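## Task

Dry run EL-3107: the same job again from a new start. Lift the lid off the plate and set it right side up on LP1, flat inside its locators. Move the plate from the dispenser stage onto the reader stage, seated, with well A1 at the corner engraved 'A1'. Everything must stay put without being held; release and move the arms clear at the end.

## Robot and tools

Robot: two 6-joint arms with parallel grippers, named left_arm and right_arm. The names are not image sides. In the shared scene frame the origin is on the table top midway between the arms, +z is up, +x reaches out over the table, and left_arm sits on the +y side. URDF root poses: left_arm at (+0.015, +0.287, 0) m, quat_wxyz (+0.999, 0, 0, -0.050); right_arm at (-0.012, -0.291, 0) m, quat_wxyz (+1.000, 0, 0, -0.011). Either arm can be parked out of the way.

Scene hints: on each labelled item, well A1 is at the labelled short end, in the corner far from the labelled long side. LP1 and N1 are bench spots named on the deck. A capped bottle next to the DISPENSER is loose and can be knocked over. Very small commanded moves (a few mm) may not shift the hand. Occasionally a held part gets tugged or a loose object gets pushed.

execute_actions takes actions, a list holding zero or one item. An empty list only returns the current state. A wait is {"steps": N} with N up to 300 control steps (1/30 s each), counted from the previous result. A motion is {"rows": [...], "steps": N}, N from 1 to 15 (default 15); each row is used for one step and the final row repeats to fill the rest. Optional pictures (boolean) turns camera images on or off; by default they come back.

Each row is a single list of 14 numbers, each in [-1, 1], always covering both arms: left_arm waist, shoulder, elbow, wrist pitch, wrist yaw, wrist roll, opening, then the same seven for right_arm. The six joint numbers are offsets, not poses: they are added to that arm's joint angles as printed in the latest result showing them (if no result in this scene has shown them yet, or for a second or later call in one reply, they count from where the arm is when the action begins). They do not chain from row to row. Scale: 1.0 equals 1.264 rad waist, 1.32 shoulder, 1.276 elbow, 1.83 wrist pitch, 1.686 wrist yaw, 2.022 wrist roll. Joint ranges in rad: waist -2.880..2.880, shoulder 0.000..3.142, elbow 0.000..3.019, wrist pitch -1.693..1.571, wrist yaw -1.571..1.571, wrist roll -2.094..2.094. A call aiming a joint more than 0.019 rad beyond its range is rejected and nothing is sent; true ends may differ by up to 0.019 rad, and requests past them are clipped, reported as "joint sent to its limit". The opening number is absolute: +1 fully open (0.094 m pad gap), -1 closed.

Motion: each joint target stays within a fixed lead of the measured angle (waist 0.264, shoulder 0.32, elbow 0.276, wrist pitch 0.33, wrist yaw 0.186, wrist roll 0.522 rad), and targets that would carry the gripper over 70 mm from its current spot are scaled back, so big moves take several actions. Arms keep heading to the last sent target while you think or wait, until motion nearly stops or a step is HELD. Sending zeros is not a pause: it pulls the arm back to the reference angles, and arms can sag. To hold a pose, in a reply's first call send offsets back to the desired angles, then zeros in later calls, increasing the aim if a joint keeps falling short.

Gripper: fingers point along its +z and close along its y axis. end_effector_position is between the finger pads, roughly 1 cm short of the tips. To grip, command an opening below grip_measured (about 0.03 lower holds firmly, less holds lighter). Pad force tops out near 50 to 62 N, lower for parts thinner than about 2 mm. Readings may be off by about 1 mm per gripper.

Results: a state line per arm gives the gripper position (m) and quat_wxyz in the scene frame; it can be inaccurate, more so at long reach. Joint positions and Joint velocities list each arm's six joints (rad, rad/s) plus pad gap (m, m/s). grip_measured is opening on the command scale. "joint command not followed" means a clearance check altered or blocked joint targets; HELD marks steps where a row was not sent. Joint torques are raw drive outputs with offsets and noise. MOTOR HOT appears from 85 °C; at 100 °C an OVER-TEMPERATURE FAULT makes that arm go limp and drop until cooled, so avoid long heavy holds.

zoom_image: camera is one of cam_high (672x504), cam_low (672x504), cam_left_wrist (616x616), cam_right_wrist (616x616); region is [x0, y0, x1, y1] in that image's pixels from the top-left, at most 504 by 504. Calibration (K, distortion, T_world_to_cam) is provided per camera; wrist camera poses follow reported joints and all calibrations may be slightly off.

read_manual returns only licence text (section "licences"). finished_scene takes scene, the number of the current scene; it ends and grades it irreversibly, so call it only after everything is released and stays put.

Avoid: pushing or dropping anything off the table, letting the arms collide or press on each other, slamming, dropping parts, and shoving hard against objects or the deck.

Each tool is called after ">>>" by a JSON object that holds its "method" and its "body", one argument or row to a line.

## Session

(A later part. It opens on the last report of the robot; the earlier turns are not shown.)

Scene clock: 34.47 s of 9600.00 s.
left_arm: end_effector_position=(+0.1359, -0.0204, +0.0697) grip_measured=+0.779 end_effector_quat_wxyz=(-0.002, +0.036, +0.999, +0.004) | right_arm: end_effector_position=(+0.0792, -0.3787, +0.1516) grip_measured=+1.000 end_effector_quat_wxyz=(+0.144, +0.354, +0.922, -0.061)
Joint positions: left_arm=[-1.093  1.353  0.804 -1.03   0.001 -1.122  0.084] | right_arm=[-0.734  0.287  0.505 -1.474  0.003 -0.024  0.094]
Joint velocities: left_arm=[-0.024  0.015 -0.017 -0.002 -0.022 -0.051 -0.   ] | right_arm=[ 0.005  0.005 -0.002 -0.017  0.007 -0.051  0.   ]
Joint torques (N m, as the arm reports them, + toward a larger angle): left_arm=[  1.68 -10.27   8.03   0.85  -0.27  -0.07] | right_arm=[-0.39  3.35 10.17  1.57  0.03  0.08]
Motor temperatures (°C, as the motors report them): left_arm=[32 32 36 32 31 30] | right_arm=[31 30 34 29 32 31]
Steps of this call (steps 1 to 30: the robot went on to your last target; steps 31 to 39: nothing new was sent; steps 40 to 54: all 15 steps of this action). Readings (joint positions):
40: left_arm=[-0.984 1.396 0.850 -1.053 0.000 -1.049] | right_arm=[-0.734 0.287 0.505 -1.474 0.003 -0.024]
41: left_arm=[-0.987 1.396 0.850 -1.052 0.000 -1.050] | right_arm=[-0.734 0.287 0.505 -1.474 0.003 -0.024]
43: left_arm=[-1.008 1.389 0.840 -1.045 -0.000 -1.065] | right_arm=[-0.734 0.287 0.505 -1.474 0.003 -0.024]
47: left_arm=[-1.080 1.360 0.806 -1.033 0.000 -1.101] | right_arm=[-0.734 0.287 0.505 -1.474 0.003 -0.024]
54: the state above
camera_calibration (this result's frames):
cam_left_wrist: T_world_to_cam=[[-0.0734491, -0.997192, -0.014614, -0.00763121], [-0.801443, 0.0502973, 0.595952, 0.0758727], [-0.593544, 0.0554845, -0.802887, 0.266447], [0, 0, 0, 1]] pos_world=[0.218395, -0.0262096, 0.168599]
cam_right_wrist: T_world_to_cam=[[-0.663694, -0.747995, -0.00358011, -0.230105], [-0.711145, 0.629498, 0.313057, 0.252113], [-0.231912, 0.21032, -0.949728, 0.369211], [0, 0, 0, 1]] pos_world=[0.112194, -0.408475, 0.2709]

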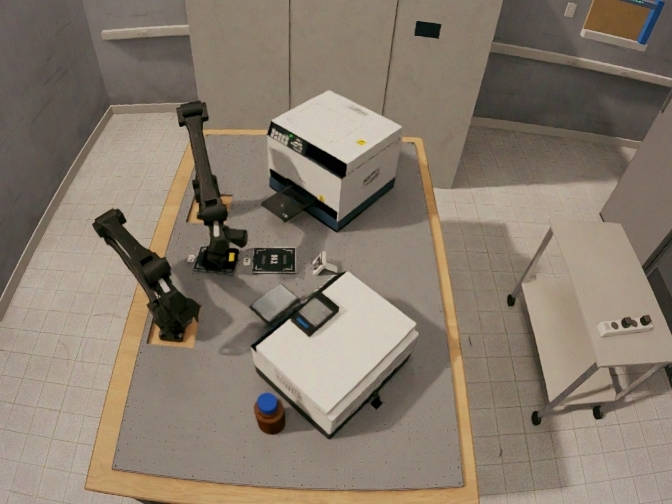

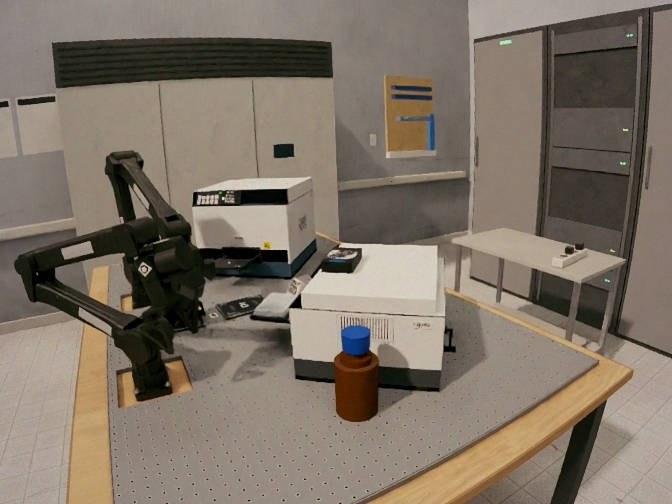

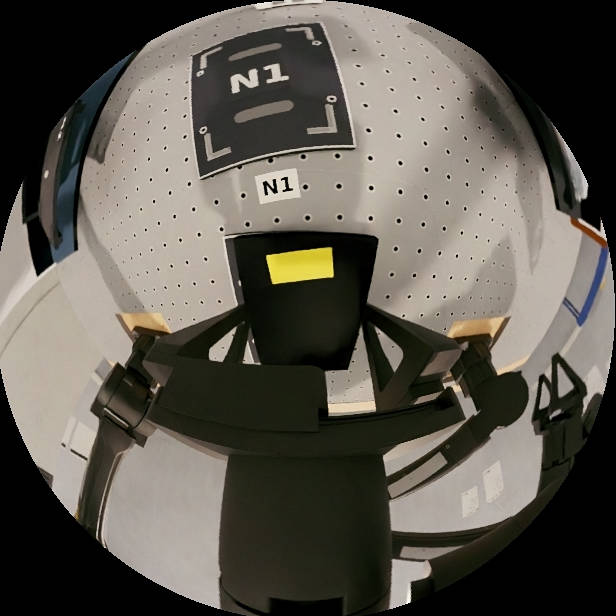

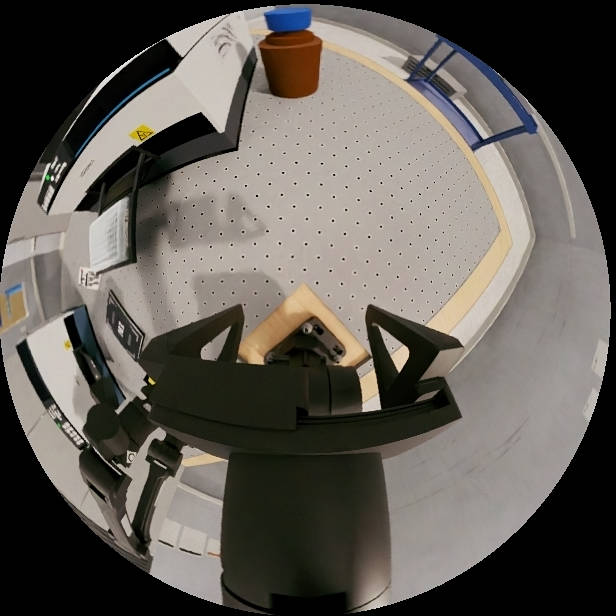

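>>> {"method": "execute_actions", "body": {
  "actions": [
    {"rows":[[0,0,-0.015,0.012,0,0,0.74,0,0,0,0,0,0,1],[0,0,-0.026,0.02,0,0,0.74,0,0,0,0,0,0,1],[0,0,-0.038,0.03,0,0,0.74,0,0,0,0,0,0,1]]}
  ]
}}

>>> {"method": "zoom_image", "body": {
  "camera": "cam_left_wrist",
  "region": [180,150,430,400]
}}

Scene clock: 35.73 s of 9600.00 s.
left_arm: end_effector_position=(+0.1310, -0.0082, +0.0535) grip_measured=+0.779 end_effector_quat_wxyz=(-0.004, +0.033, +0.999, +0.009) | right_arm: end_effector_position=(+0.0792, -0.3787, +0.1516) grip_measured=+1.000 end_effector_quat_wxyz=(+0.144, +0.354, +0.922, -0.061)
Joint positions: left_arm=[-1.093  1.353  0.753 -0.99   0.001 -1.127  0.084] | right_arm=[-0.734  0.287  0.505 -1.474  0.003 -0.024  0.094]
Joint velocities: left_arm=[ 0.015 -0.005  0.007  0.012  0.022  0.022 -0.001] | right_arm=[-0.015 -0.005 -0.012  0.002  0.007 -0.007  0.   ]
Joint torques (N m, as the arm reports them, + toward a larger angle): left_arm=[ 1.49 -9.19  8.16  0.65 -0.21  0.06] | right_arm=[-0.38  3.41 10.17  1.57  0.03  0.08]
Motor temperatures (°C, as the motors report them): left_arm=[32 32 36 32 31 30] | right_arm=[31 30 34 29 32 31]
Steps of this call (steps 1 to 15: the robot went on to your last target; steps 16 to 23: nothing new was sent; steps 24 to 38: all 15 steps of this action). Readings (joint positions):
24: left_arm=[-1.093 1.353 0.802 -1.028 0.001 -1.127] | right_arm=[-0.734 0.287 0.505 -1.474 0.003 -0.024]
25: left_arm=[-1.093 1.353 0.798 -1.022 0.001 -1.127] | right_arm=[-0.734 0.287 0.505 -1.474 0.003 -0.024]
27: left_arm=[-1.093 1.353 0.780 -1.001 0.001 -1.127] | right_arm=[-0.734 0.287 0.505 -1.474 0.003 -0.024]
31: left_arm=[-1.093 1.353 0.754 -0.994 0.001 -1.127] | right_arm=[-0.734 0.287 0.505 -1.474 0.003 -0.024]
38: the state above
camera_calibration (this result's frames):
cam_left_wrist: T_world_to_cam=[[-0.0681986, -0.997376, -0.0242742, 0.00380177], [-0.799372, 0.0400688, 0.599499, 0.0804994], [-0.596953, 0.0602891, -0.800007, 0.250194], [0, 0, 0, 1]] pos_world=[0.213962, -0.0145177, 0.15199]
cam_right_wrist: T_world_to_cam=[[-0.663694, -0.747995, -0.00358011, -0.230105], [-0.711145, 0.629498, 0.313057, 0.252113], [-0.231912, 0.21032, -0.949728, 0.369211], [0, 0, 0, 1]] pos_world=[0.112194, -0.408475, 0.2709]

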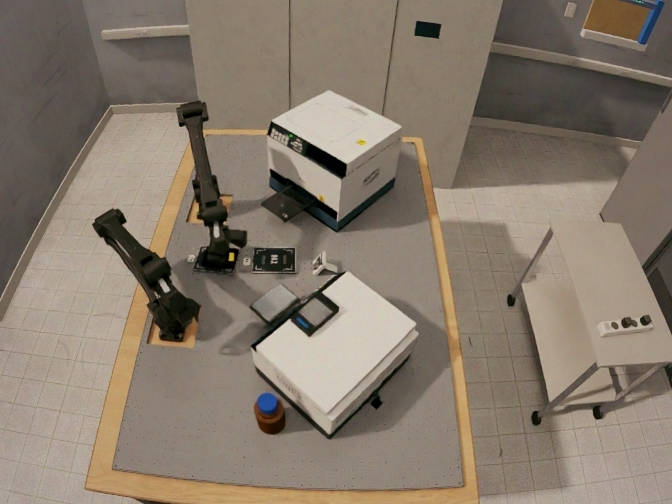

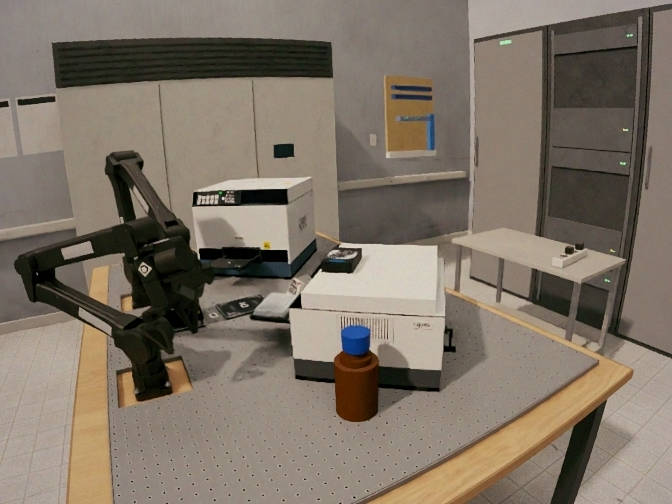

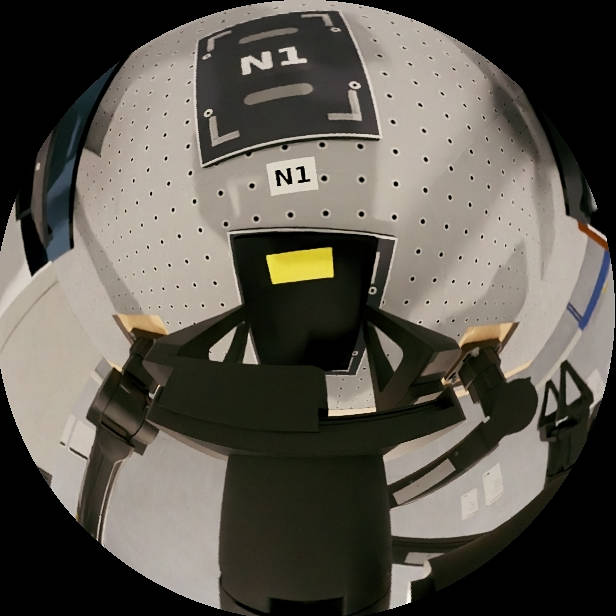

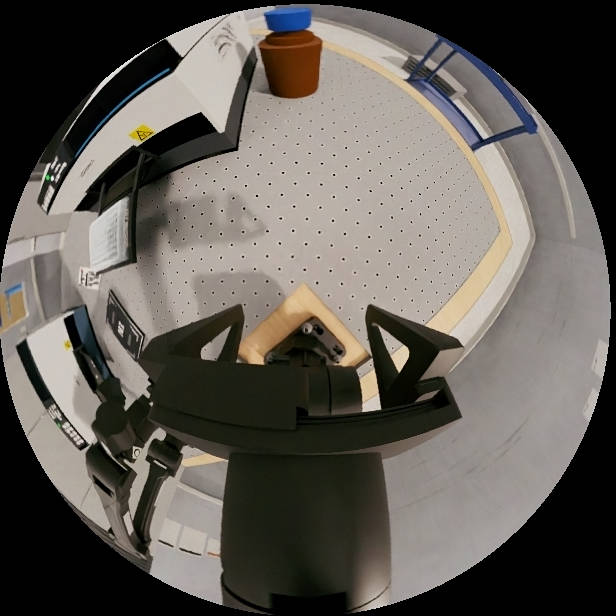

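Region (180, 150, 430, 400) of cam_left_wrist's 616x616 image, scaled by 2.016, with more detail than that image has.

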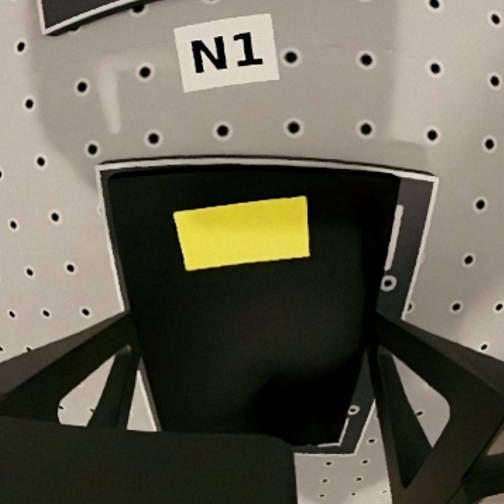

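>>> {"method": "execute_actions", "body": {
  "actions": [
    {"rows":[[0,0.015,-0.005,0.018,0,0.01,0.74,0,0,0,0,0,0,1],[0,0.025,-0.012,0.036,0,0.017,0.74,0,0,0,0,0,0,1]]}
  ]
}}

>>> {"method": "zoom_image", "body": {
  "camera": "cam_left_wrist",
  "region": [180,150,430,400]
}}

Scene clock: 37.03 s of 9600.00 s.
left_arm: end_effector_position=(+0.1337, -0.0150, +0.0461) grip_measured=+0.779 end_effector_quat_wxyz=(+0.002, +0.046, +0.999, -0.005) | right_arm: end_effector_position=(+0.0792, -0.3787, +0.1516) grip_measured=+1.000 end_effector_quat_wxyz=(+0.144, +0.354, +0.922, -0.061)
Joint positions: left_arm=[-1.093  1.368  0.743 -0.937  0.001 -1.102  0.084] | right_arm=[-0.734  0.287  0.505 -1.474  0.003 -0.024  0.094]
Joint velocities: left_arm=[-0.005  0.005 -0.002  0.007 -0.037  0.051  0.   ] | right_arm=[-0.005 -0.005 -0.012 -0.007 -0.037 -0.007  0.   ]
Joint torques (N m, as the arm reports them, + toward a larger angle): left_arm=[ 1.82 -7.49  7.3   0.76 -0.22  0.11] | right_arm=[-0.41  3.41 10.17  1.57  0.03  0.08]
Motor temperatures (°C, as the motors report them): left_arm=[32 32 36 32 31 30] | right_arm=[31 30 34 29 32 31]
Steps of this call (steps 1 to 15: the robot went on to your last target; steps 16 to 24: nothing new was sent; steps 25 to 39: all 15 steps of this action). Readings (joint positions):
25: left_arm=[-1.093 1.353 0.753 -0.987 0.001 -1.126] | right_arm=[-0.734 0.287 0.505 -1.474 0.003 -0.024]
26: left_arm=[-1.093 1.353 0.751 -0.977 0.001 -1.122] | right_arm=[-0.734 0.287 0.505 -1.474 0.003 -0.024]
28: left_arm=[-1.093 1.358 0.747 -0.952 0.001 -1.115] | right_arm=[-0.734 0.287 0.505 -1.474 0.003 -0.024]
32: left_arm=[-1.093 1.368 0.743 -0.938 0.001 -1.106] | right_arm=[-0.734 0.287 0.505 -1.474 0.003 -0.024]
39: the state above
camera_calibration (this result's frames):
cam_left_wrist: T_world_to_cam=[[-0.0924131, -0.99572, 0.00145662, -0.000917241], [-0.80417, 0.0754978, 0.589586, 0.0889791], [-0.587172, 0.0533141, -0.807705, 0.245265], [0, 0, 0, 1]] pos_world=[0.215482, -0.0207071, 0.145642]
cam_right_wrist: T_world_to_cam=[[-0.663694, -0.747995, -0.00358011, -0.230105], [-0.711145, 0.629498, 0.313057, 0.252113], [-0.231912, 0.21032, -0.949728, 0.369211], [0, 0, 0, 1]] pos_world=[0.112194, -0.408475, 0.2709]

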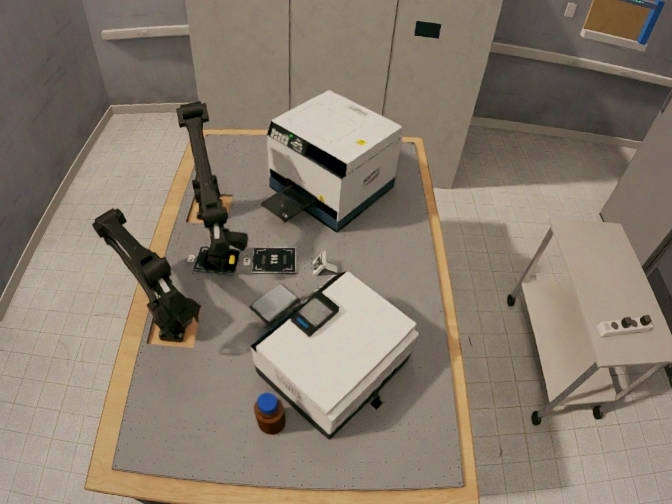

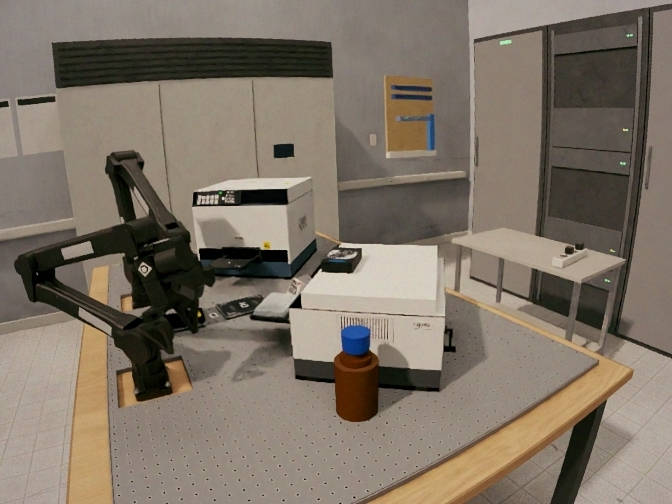

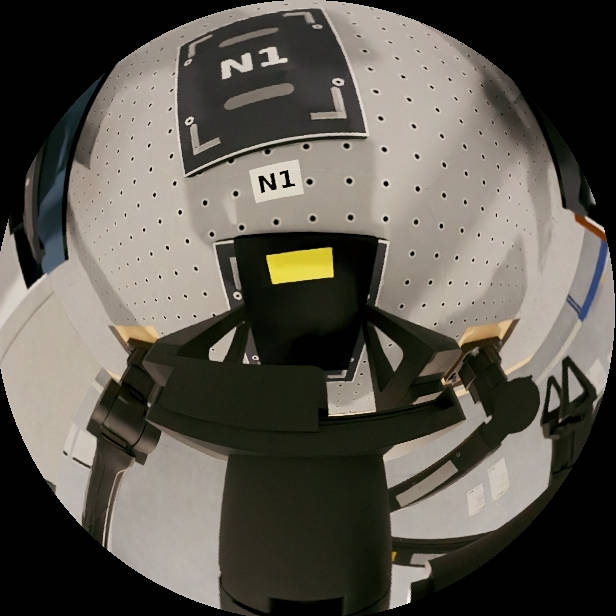

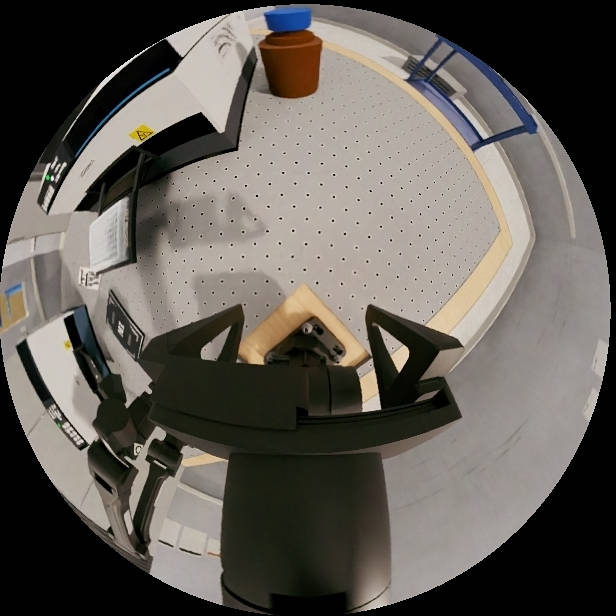

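Region (180, 150, 430, 400) of cam_left_wrist's 616x616 image, scaled by 2.016, with more detail than that image has.

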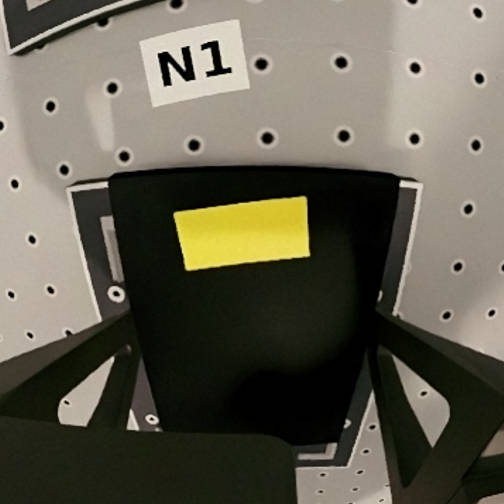

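>>> {"method": "execute_actions", "body": {
  "actions": [
    {"rows":[[-0.02,0,-0.005,0,0,-0.015,0.74,0,0,0,0,0,0,1],[-0.037,0,-0.018,0.008,0,-0.028,0.74,0,0,0,0,0,0,1]]}
  ]
}}

>>> {"method": "zoom_image", "body": {
  "camera": "cam_left_wrist",
  "region": [180,150,430,400]
}}

Scene clock: 38.20 s of 9600.00 s.
left_arm: end_effector_position=(+0.1298, -0.0162, +0.0447) grip_measured=+0.779 end_effector_quat_wxyz=(+0.007, +0.030, +1.000, -0.004) | right_arm: end_effector_position=(+0.0792, -0.3787, +0.1516) grip_measured=+1.000 end_effector_quat_wxyz=(+0.144, +0.354, +0.922, -0.061)
Joint positions: left_arm=[-1.112  1.368  0.739 -0.929 -0.011 -1.153  0.084] | right_arm=[-0.734  0.287  0.505 -1.474  0.003 -0.024  0.094]
Joint velocities: left_arm=[-0.015 -0.005 -0.002  0.002  0.007 -0.066  0.   ] | right_arm=[-0.005 -0.015  0.007  0.002 -0.007  0.022  0.   ]
Joint torques (N m, as the arm reports them, + toward a larger angle): left_arm=[-0.92 -8.79  6.13  0.41  0.2  -0.01] | right_arm=[-0.39  3.37 10.17  1.56  0.03  0.08]
Motor temperatures (°C, as the motors report them): left_arm=[32 32 36 32 31 30] | right_arm=[31 30 34 29 32 31]
Steps of this call (steps 1 to 15: the robot went on to your last target; steps 16 to 20: nothing new was sent; steps 21 to 35: all 15 steps of this action). Readings (joint positions):
21: left_arm=[-1.094 1.368 0.743 -0.937 0.001 -1.104] | right_arm=[-0.734 0.287 0.505 -1.474 0.003 -0.024]
22: left_arm=[-1.097 1.368 0.742 -0.936 0.001 -1.112] | right_arm=[-0.734 0.287 0.505 -1.474 0.003 -0.024]
24: left_arm=[-1.108 1.368 0.739 -0.930 -0.008 -1.128] | right_arm=[-0.734 0.287 0.505 -1.474 0.003 -0.024]
28: left_arm=[-1.112 1.368 0.739 -0.929 -0.012 -1.146] | right_arm=[-0.734 0.287 0.505 -1.474 0.003 -0.024]
35: the state above
camera_calibration (this result's frames):
cam_left_wrist: T_world_to_cam=[[-0.0607267, -0.998154, -0.000244675, -0.00657029], [-0.812784, 0.0493067, 0.580474, 0.0878508], [-0.579391, 0.0354492, -0.814279, 0.240897], [0, 0, 0, 1]] pos_world=[0.210578, -0.0194294, 0.14516]
cam_right_wrist: T_world_to_cam=[[-0.663694, -0.747995, -0.00358011, -0.230105], [-0.711145, 0.629498, 0.313057, 0.252113], [-0.231912, 0.21032, -0.949728, 0.369211], [0, 0, 0, 1]] pos_world=[0.112194, -0.408475, 0.2709]

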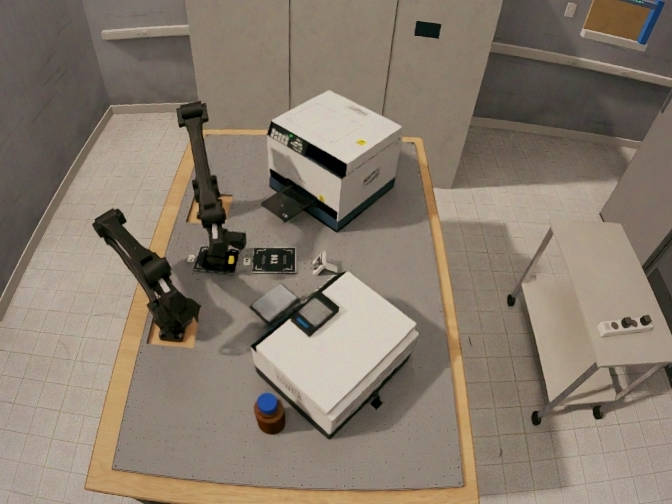

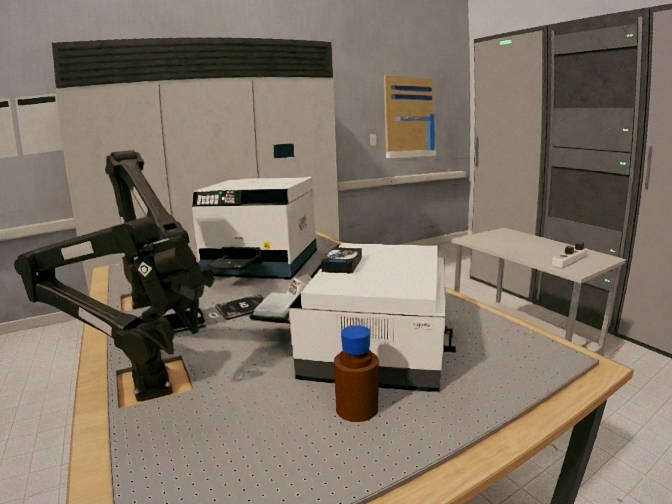

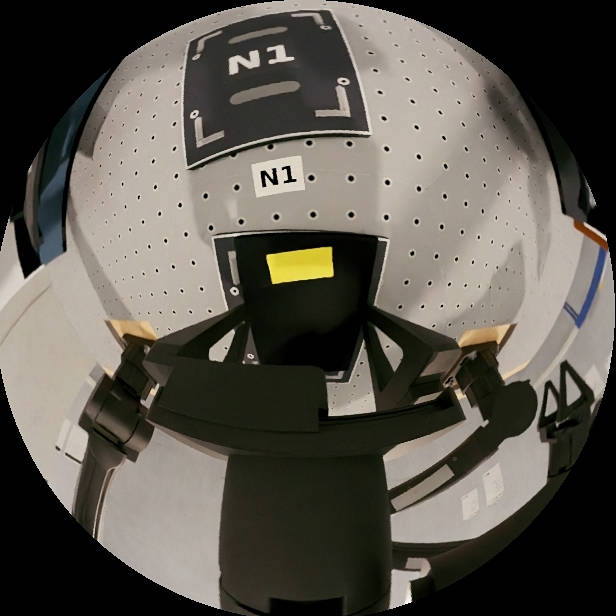

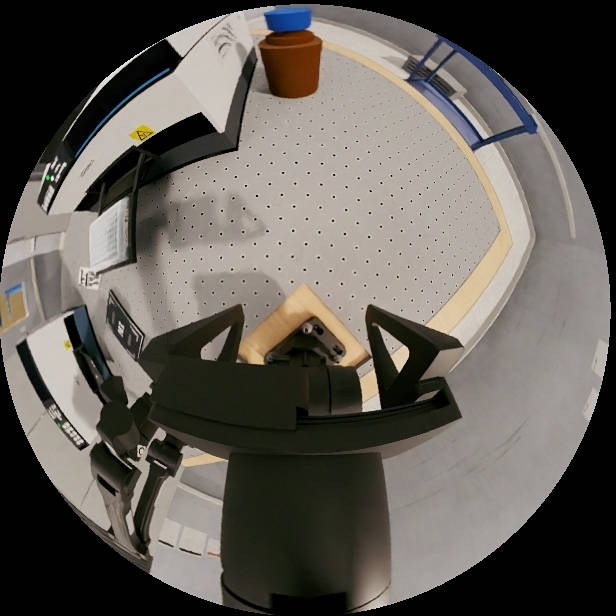

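Region (180, 150, 430, 400) of cam_left_wrist's 616x616 image, scaled by 2.016, with more detail than that image has.

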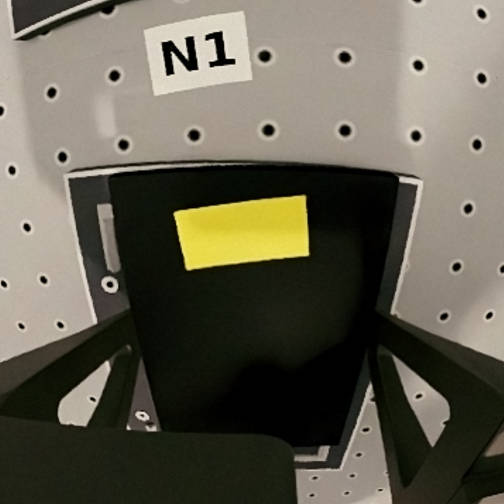

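>>> {"method": "execute_actions", "body": {
  "actions": [
    {"rows":[[0,-0.02,0.01,0,0.007,0,0.74,0,0,0,0,0,0,1],[0,-0.032,0.01,-0.01,0.007,0,0.74,0,0,0,0,0,0,1],[0,-0.032,0.01,-0.02,0.007,0,0.74,0,0,0,0,0,0,1],[0,-0.032,0.01,-0.029,0.007,0,0.74,0,0,0,0,0,0,1],[-0.012,-0.032,0.01,-0.029,0.012,-0.01,0.74,0,0,0,0,0,0,1],[-0.024,-0.032,0.01,-0.029,0.012,-0.01,0.74,0,0,0,0,0,0,1]]}
  ]
}}

>>> {"method": "zoom_image", "body": {
  "camera": "cam_left_wrist",
  "region": [180,150,430,400]
}}

Scene clock: 39.80 s of 9600.00 s.
left_arm: end_effector_position=(+0.1193, -0.0123, +0.0527) grip_measured=+0.779 end_effector_quat_wxyz=(-0.003, +0.033, +0.999, -0.002) | right_arm: end_effector_position=(+0.0792, -0.3787, +0.1516) grip_measured=+1.000 end_effector_quat_wxyz=(+0.144, +0.354, +0.922, -0.061)
Joint positions: left_arm=[-1.129  1.34   0.739 -0.968  0.008 -1.163  0.084] | right_arm=[-0.734  0.287  0.505 -1.474  0.003 -0.024  0.094]
Joint velocities: left_arm=[-0.015 -0.005  0.007 -0.012 -0.022 -0.051 -0.002] | right_arm=[-0.015 -0.015  0.007 -0.012 -0.022  0.007  0.   ]
Joint torques (N m, as the arm reports them, + toward a larger angle): left_arm=[ 1.03 -9.54  9.12 -0.42 -0.22 -0.13] | right_arm=[-0.41  3.39 10.17  1.56  0.03  0.08]
Motor temperatures (°C, as the motors report them): left_arm=[32 32 36 32 31 30] | right_arm=[31 30 35 29 32 31]
Steps of this call (steps 1 to 15: the robot went on to your last target; steps 16 to 33: nothing new was sent; steps 34 to 48: all 15 steps of this action). Readings (joint positions):
34: left_arm=[-1.112 1.366 0.739 -0.929 -0.011 -1.154] | right_arm=[-0.734 0.287 0.505 -1.474 0.003 -0.024]
35: left_arm=[-1.112 1.363 0.739 -0.929 -0.011 -1.155] | right_arm=[-0.734 0.287 0.505 -1.474 0.003 -0.024]
37: left_arm=[-1.112 1.354 0.739 -0.939 -0.010 -1.155] | right_arm=[-0.734 0.287 0.505 -1.474 0.003 -0.024]
41: left_arm=[-1.120 1.341 0.739 -0.965 0.007 -1.160] | right_arm=[-0.734 0.287 0.505 -1.474 0.003 -0.024]
48: the state above
camera_calibration (this result's frames):
cam_left_wrist: T_world_to_cam=[[-0.0673641, -0.997723, -0.00330799, -0.00235872], [-0.799966, 0.05203, 0.597785, 0.0720626], [-0.596251, 0.0429155, -0.80165, 0.242645], [0, 0, 0, 1]] pos_world=[0.202166, -0.016516, 0.15143]
cam_right_wrist: T_world_to_cam=[[-0.663694, -0.747995, -0.00358011, -0.230105], [-0.711145, 0.629498, 0.313057, 0.252113], [-0.231912, 0.21032, -0.949728, 0.369211], [0, 0, 0, 1]] pos_world=[0.112194, -0.408475, 0.2709]

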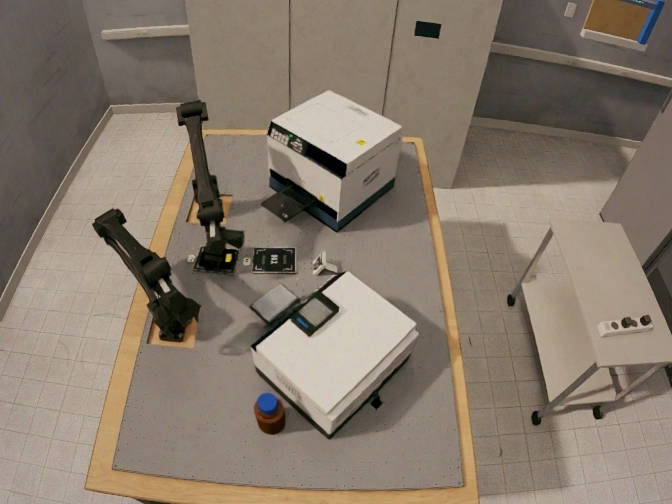

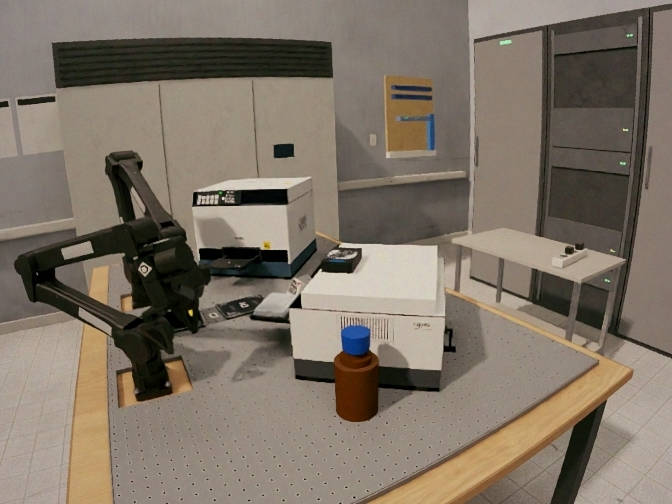

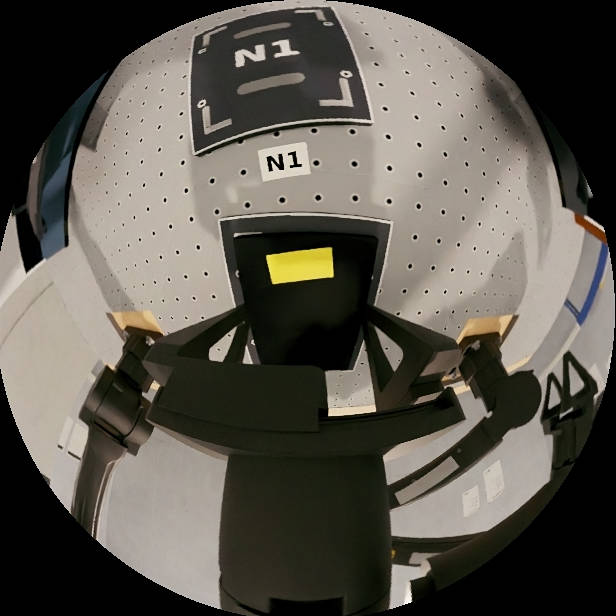

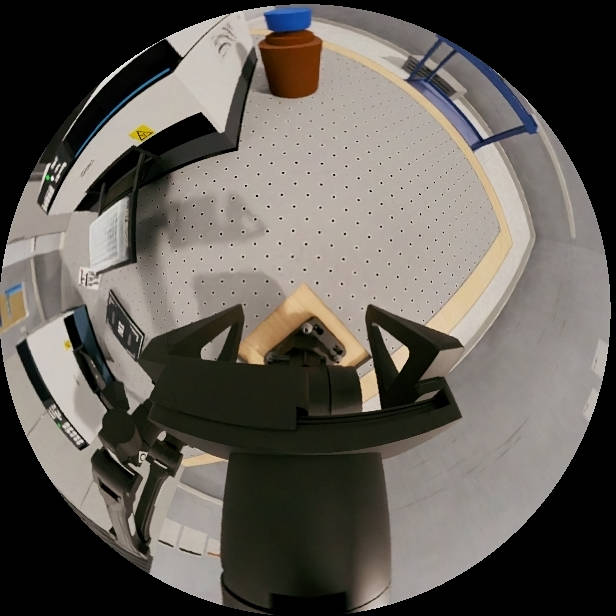

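Region (180, 150, 430, 400) of cam_left_wrist's 616x616 image, scaled by 2.016, with more detail than that image has.

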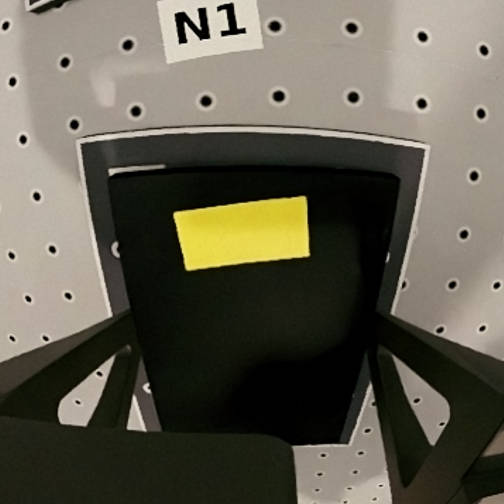

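>>> {"method": "execute_actions", "body": {
  "actions": [
    {"rows":[[-0.014,0,0,0,0,0,0.74,0,0,0,0,0,0,1],[-0.014,0,0,0,0,0,0.74,0,0,0,0,0,0,1],[-0.014,0,0,0,0,0,0.74,0,0,0,0,0,0,1],[-0.014,0,-0.008,0.012,0,0,0.74,0,0,0,0,0,0,1],[-0.014,0,-0.014,0.021,0,0,0.74,0,0,0,0,0,0,1]]}
  ]
}}

>>> {"method": "zoom_image", "body": {
  "camera": "cam_left_wrist",
  "region": [180,150,430,400]
}}

Scene clock: 41.27 s of 9600.00 s.
left_arm: end_effector_position=(+0.1183, -0.0113, +0.0481) grip_measured=+0.779 end_effector_quat_wxyz=(-0.002, +0.034, +0.999, -0.006) | right_arm: end_effector_position=(+0.0792, -0.3787, +0.1516) grip_measured=+1.000 end_effector_quat_wxyz=(+0.144, +0.354, +0.922, -0.061)
Joint positions: left_arm=[-1.131  1.34   0.724 -0.945  0.008 -1.164  0.084] | right_arm=[-0.734  0.287  0.505 -1.474  0.003 -0.024  0.094]
Joint velocities: left_arm=[-0.005 -0.015 -0.022  0.007  0.007 -0.007  0.001] | right_arm=[-0.024 -0.005  0.022 -0.002 -0.037 -0.022  0.   ]
Joint torques (N m, as the arm reports them, + toward a larger angle): left_arm=[ 0.89 -8.62  7.93  0.89 -0.27  0.03] | right_arm=[-0.39  3.39 10.16  1.56  0.03  0.08]
Motor temperatures (°C, as the motors report them): left_arm=[32 32 36 32 31 30] | right_arm=[31 30 35 29 32 31]
Steps of this call (steps 1 to 15: the robot went on to your last target; steps 16 to 29: nothing new was sent; steps 30 to 44: all 15 steps of this action). Readings (joint positions):
30: left_arm=[-1.129 1.340 0.739 -0.968 0.008 -1.164] | right_arm=[-0.734 0.287 0.505 -1.474 0.003 -0.024]
31: left_arm=[-1.129 1.340 0.739 -0.968 0.008 -1.164] | right_arm=[-0.734 0.287 0.505 -1.474 0.003 -0.024]
33: left_arm=[-1.130 1.340 0.738 -0.967 0.008 -1.164] | right_arm=[-0.734 0.287 0.505 -1.474 0.003 -0.024]
37: left_arm=[-1.131 1.340 0.727 -0.948 0.008 -1.164] | right_arm=[-0.734 0.287 0.505 -1.474 0.003 -0.024]
44: the state above
camera_calibration (this result's frames):
cam_left_wrist: T_world_to_cam=[[-0.0685069, -0.997642, 0.00403905, -0.00165163], [-0.801498, 0.0574477, 0.595232, 0.0743584], [-0.594061, 0.0375402, -0.803544, 0.238048], [0, 0, 0, 1]] pos_world=[0.2009, -0.0148558, 0.147028]
cam_right_wrist: T_world_to_cam=[[-0.663694, -0.747995, -0.00358011, -0.230105], [-0.711145, 0.629498, 0.313057, 0.252113], [-0.231912, 0.21032, -0.949728, 0.369211], [0, 0, 0, 1]] pos_world=[0.112194, -0.408475, 0.2709]

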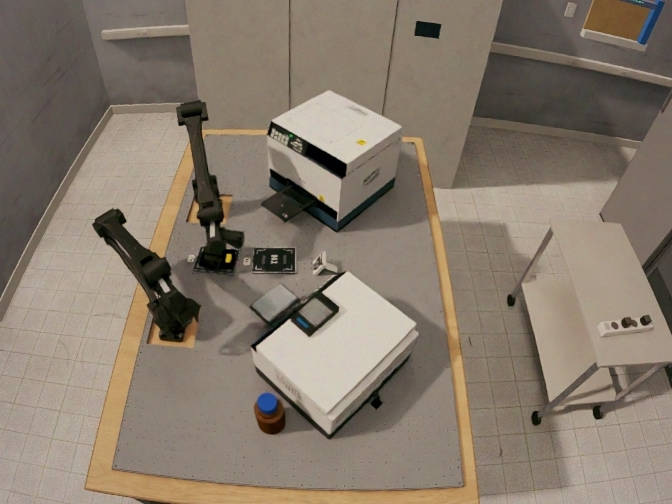

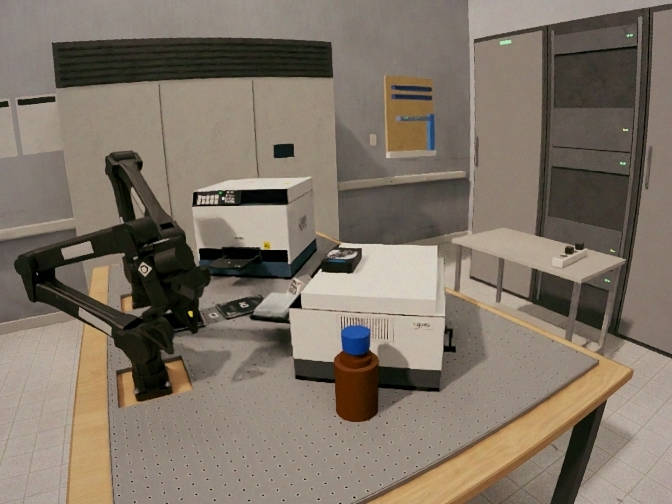

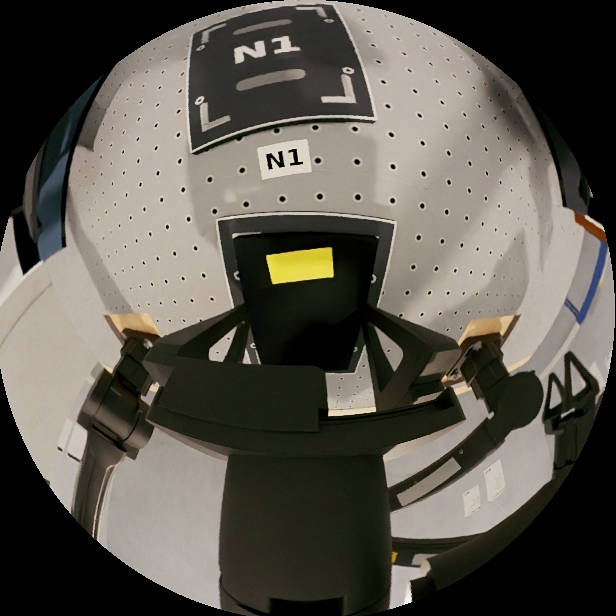

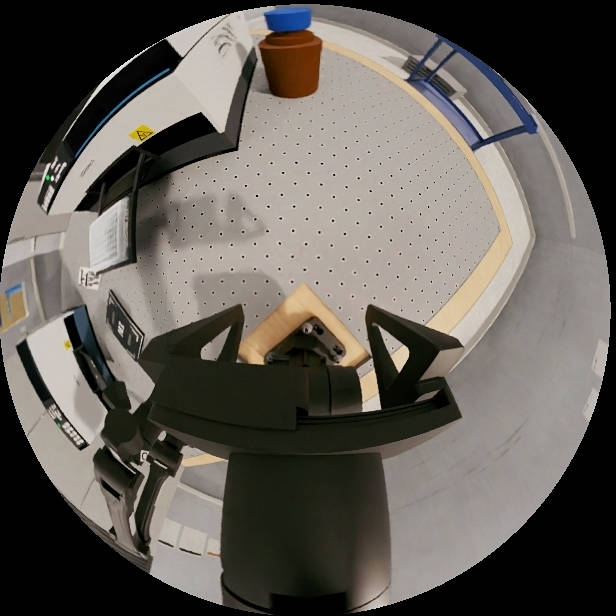

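Region (180, 150, 430, 400) of cam_left_wrist's 616x616 image, scaled by 2.016, with more detail than that image has.

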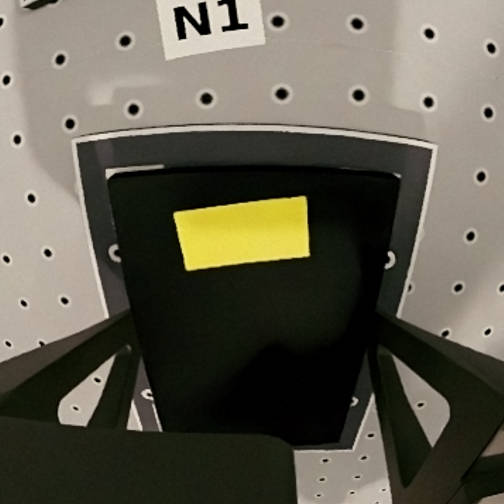

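More −x (2 mm), rotate slightly clockwise, then down.

>>> {"method": "execute_actions", "body": {
  "actions": [
    {"rows":[[-0.018,0,0,0.008,0,0.012,0.74,0,0,0,0,0,0,1]],"steps":12}
  ]
}}

>>> {"method": "zoom_image", "body": {
  "camera": "cam_left_wrist",
  "region": [180,150,430,400]
}}

Scene clock: 42.13 s of 9600.00 s.
left_arm: end_effector_position=(+0.1161, -0.0121, +0.0481) grip_measured=+0.779 end_effector_quat_wxyz=(-0.002, +0.044, +0.999, -0.006) | right_arm: end_effector_position=(+0.0792, -0.3787, +0.1516) grip_measured=+1.000 end_effector_quat_wxyz=(+0.144, +0.354, +0.922, -0.061)
Joint positions: left_arm=[-1.138  1.34   0.724 -0.945  0.008 -1.15   0.084] | right_arm=[-0.734  0.287  0.505 -1.474  0.003 -0.024  0.094]
Joint velocities: left_arm=[-0.015 -0.005  0.002 -0.002  0.022  0.037 -0.   ] | right_arm=[-0.015  0.005  0.002  0.007  0.007 -0.022  0.   ]
Joint torques (N m, as the arm reports them, + toward a larger angle): left_arm=[ 0.68 -8.64  7.84  0.77 -0.23  0.15] | right_arm=[-0.41  3.39 10.16  1.57  0.03  0.08]
Motor temperatures (°C, as the motors report them): left_arm=[32 32 36 32 31 30] | right_arm=[31 30 35 29 32 31]
Steps of this call (steps 1 to 14: the robot went on to your last target; steps 15 to 26: all 12 steps of this action). Readings (joint positions):
15: left_arm=[-1.131 1.340 0.724 -0.945 0.008 -1.162] | right_arm=[-0.734 0.287 0.505 -1.474 0.003 -0.024]
16: left_arm=[-1.132 1.340 0.724 -0.945 0.008 -1.159] | right_arm=[-0.734 0.287 0.505 -1.474 0.003 -0.024]
18: left_arm=[-1.136 1.340 0.724 -0.945 0.008 -1.155] | right_arm=[-0.734 0.287 0.505 -1.474 0.003 -0.024]
22: left_arm=[-1.138 1.340 0.724 -0.945 0.008 -1.152] | right_arm=[-0.734 0.287 0.505 -1.474 0.003 -0.024]
26: the state above
camera_calibration (this result's frames):
cam_left_wrist: T_world_to_cam=[[-0.0901814, -0.995917, 0.00408569, -0.0000525173], [-0.800154, 0.0748962, 0.5951, 0.0726397], [-0.592976, 0.0503978, -0.803641, 0.236759], [0, 0, 0, 1]] pos_world=[0.198511, -0.0174249, 0.147042]
cam_right_wrist: T_world_to_cam=[[-0.663694, -0.747995, -0.00358011, -0.230105], [-0.711145, 0.629498, 0.313057, 0.252113], [-0.231912, 0.21032, -0.949728, 0.369211], [0, 0, 0, 1]] pos_world=[0.112194, -0.408475, 0.2709]

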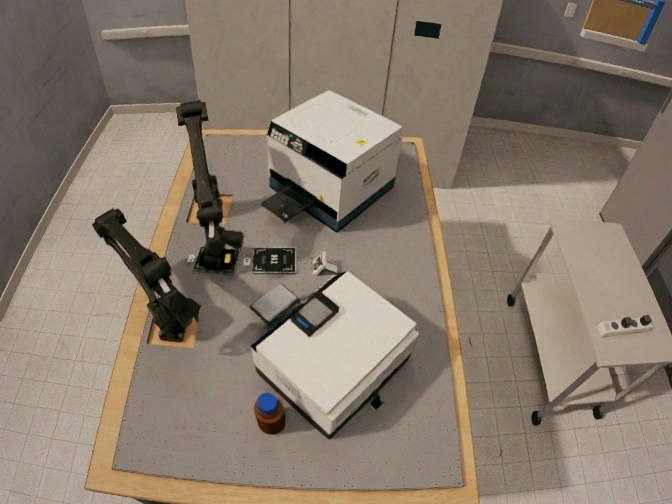

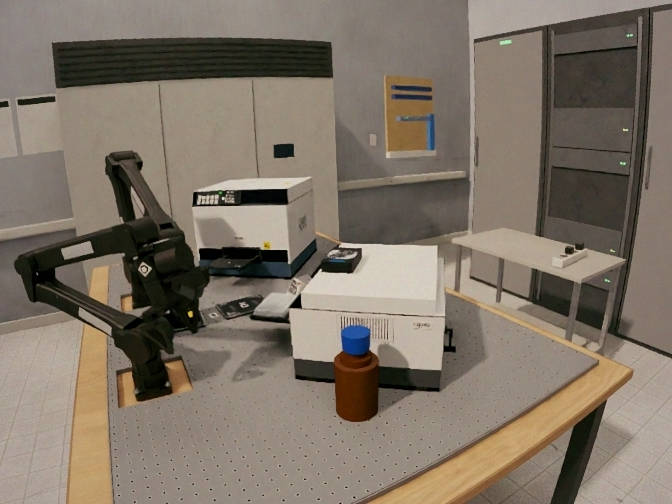

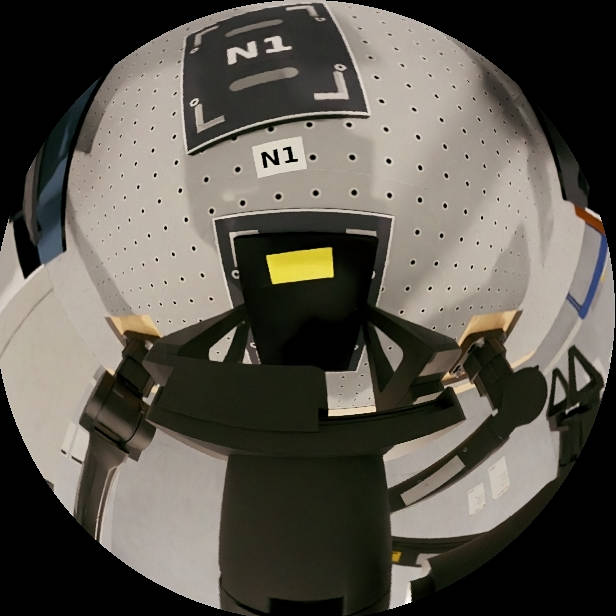

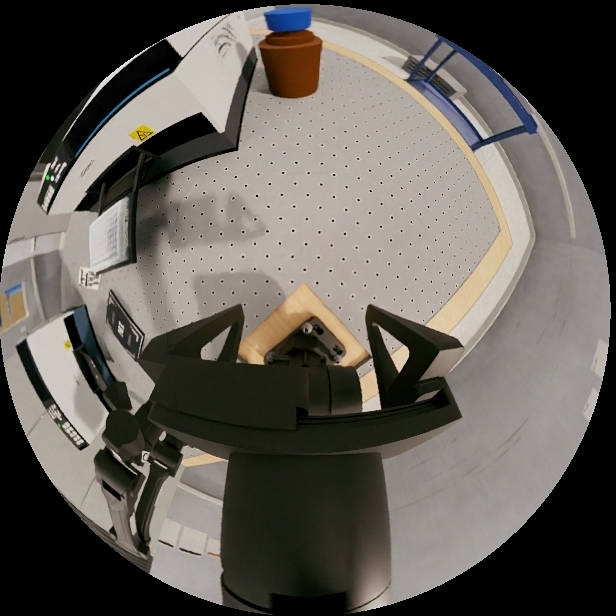

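Region (180, 150, 430, 400) of cam_left_wrist's 616x616 image, scaled by 2.016, with more detail than that image has.

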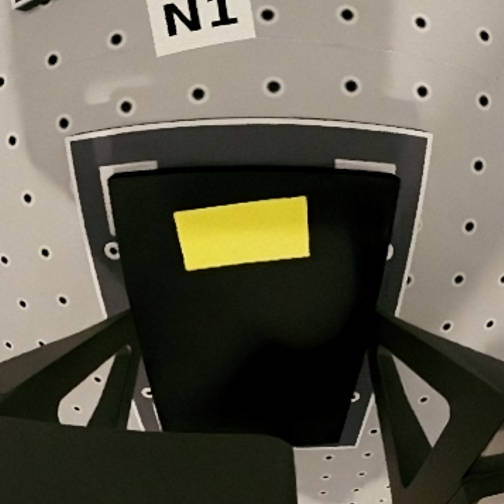

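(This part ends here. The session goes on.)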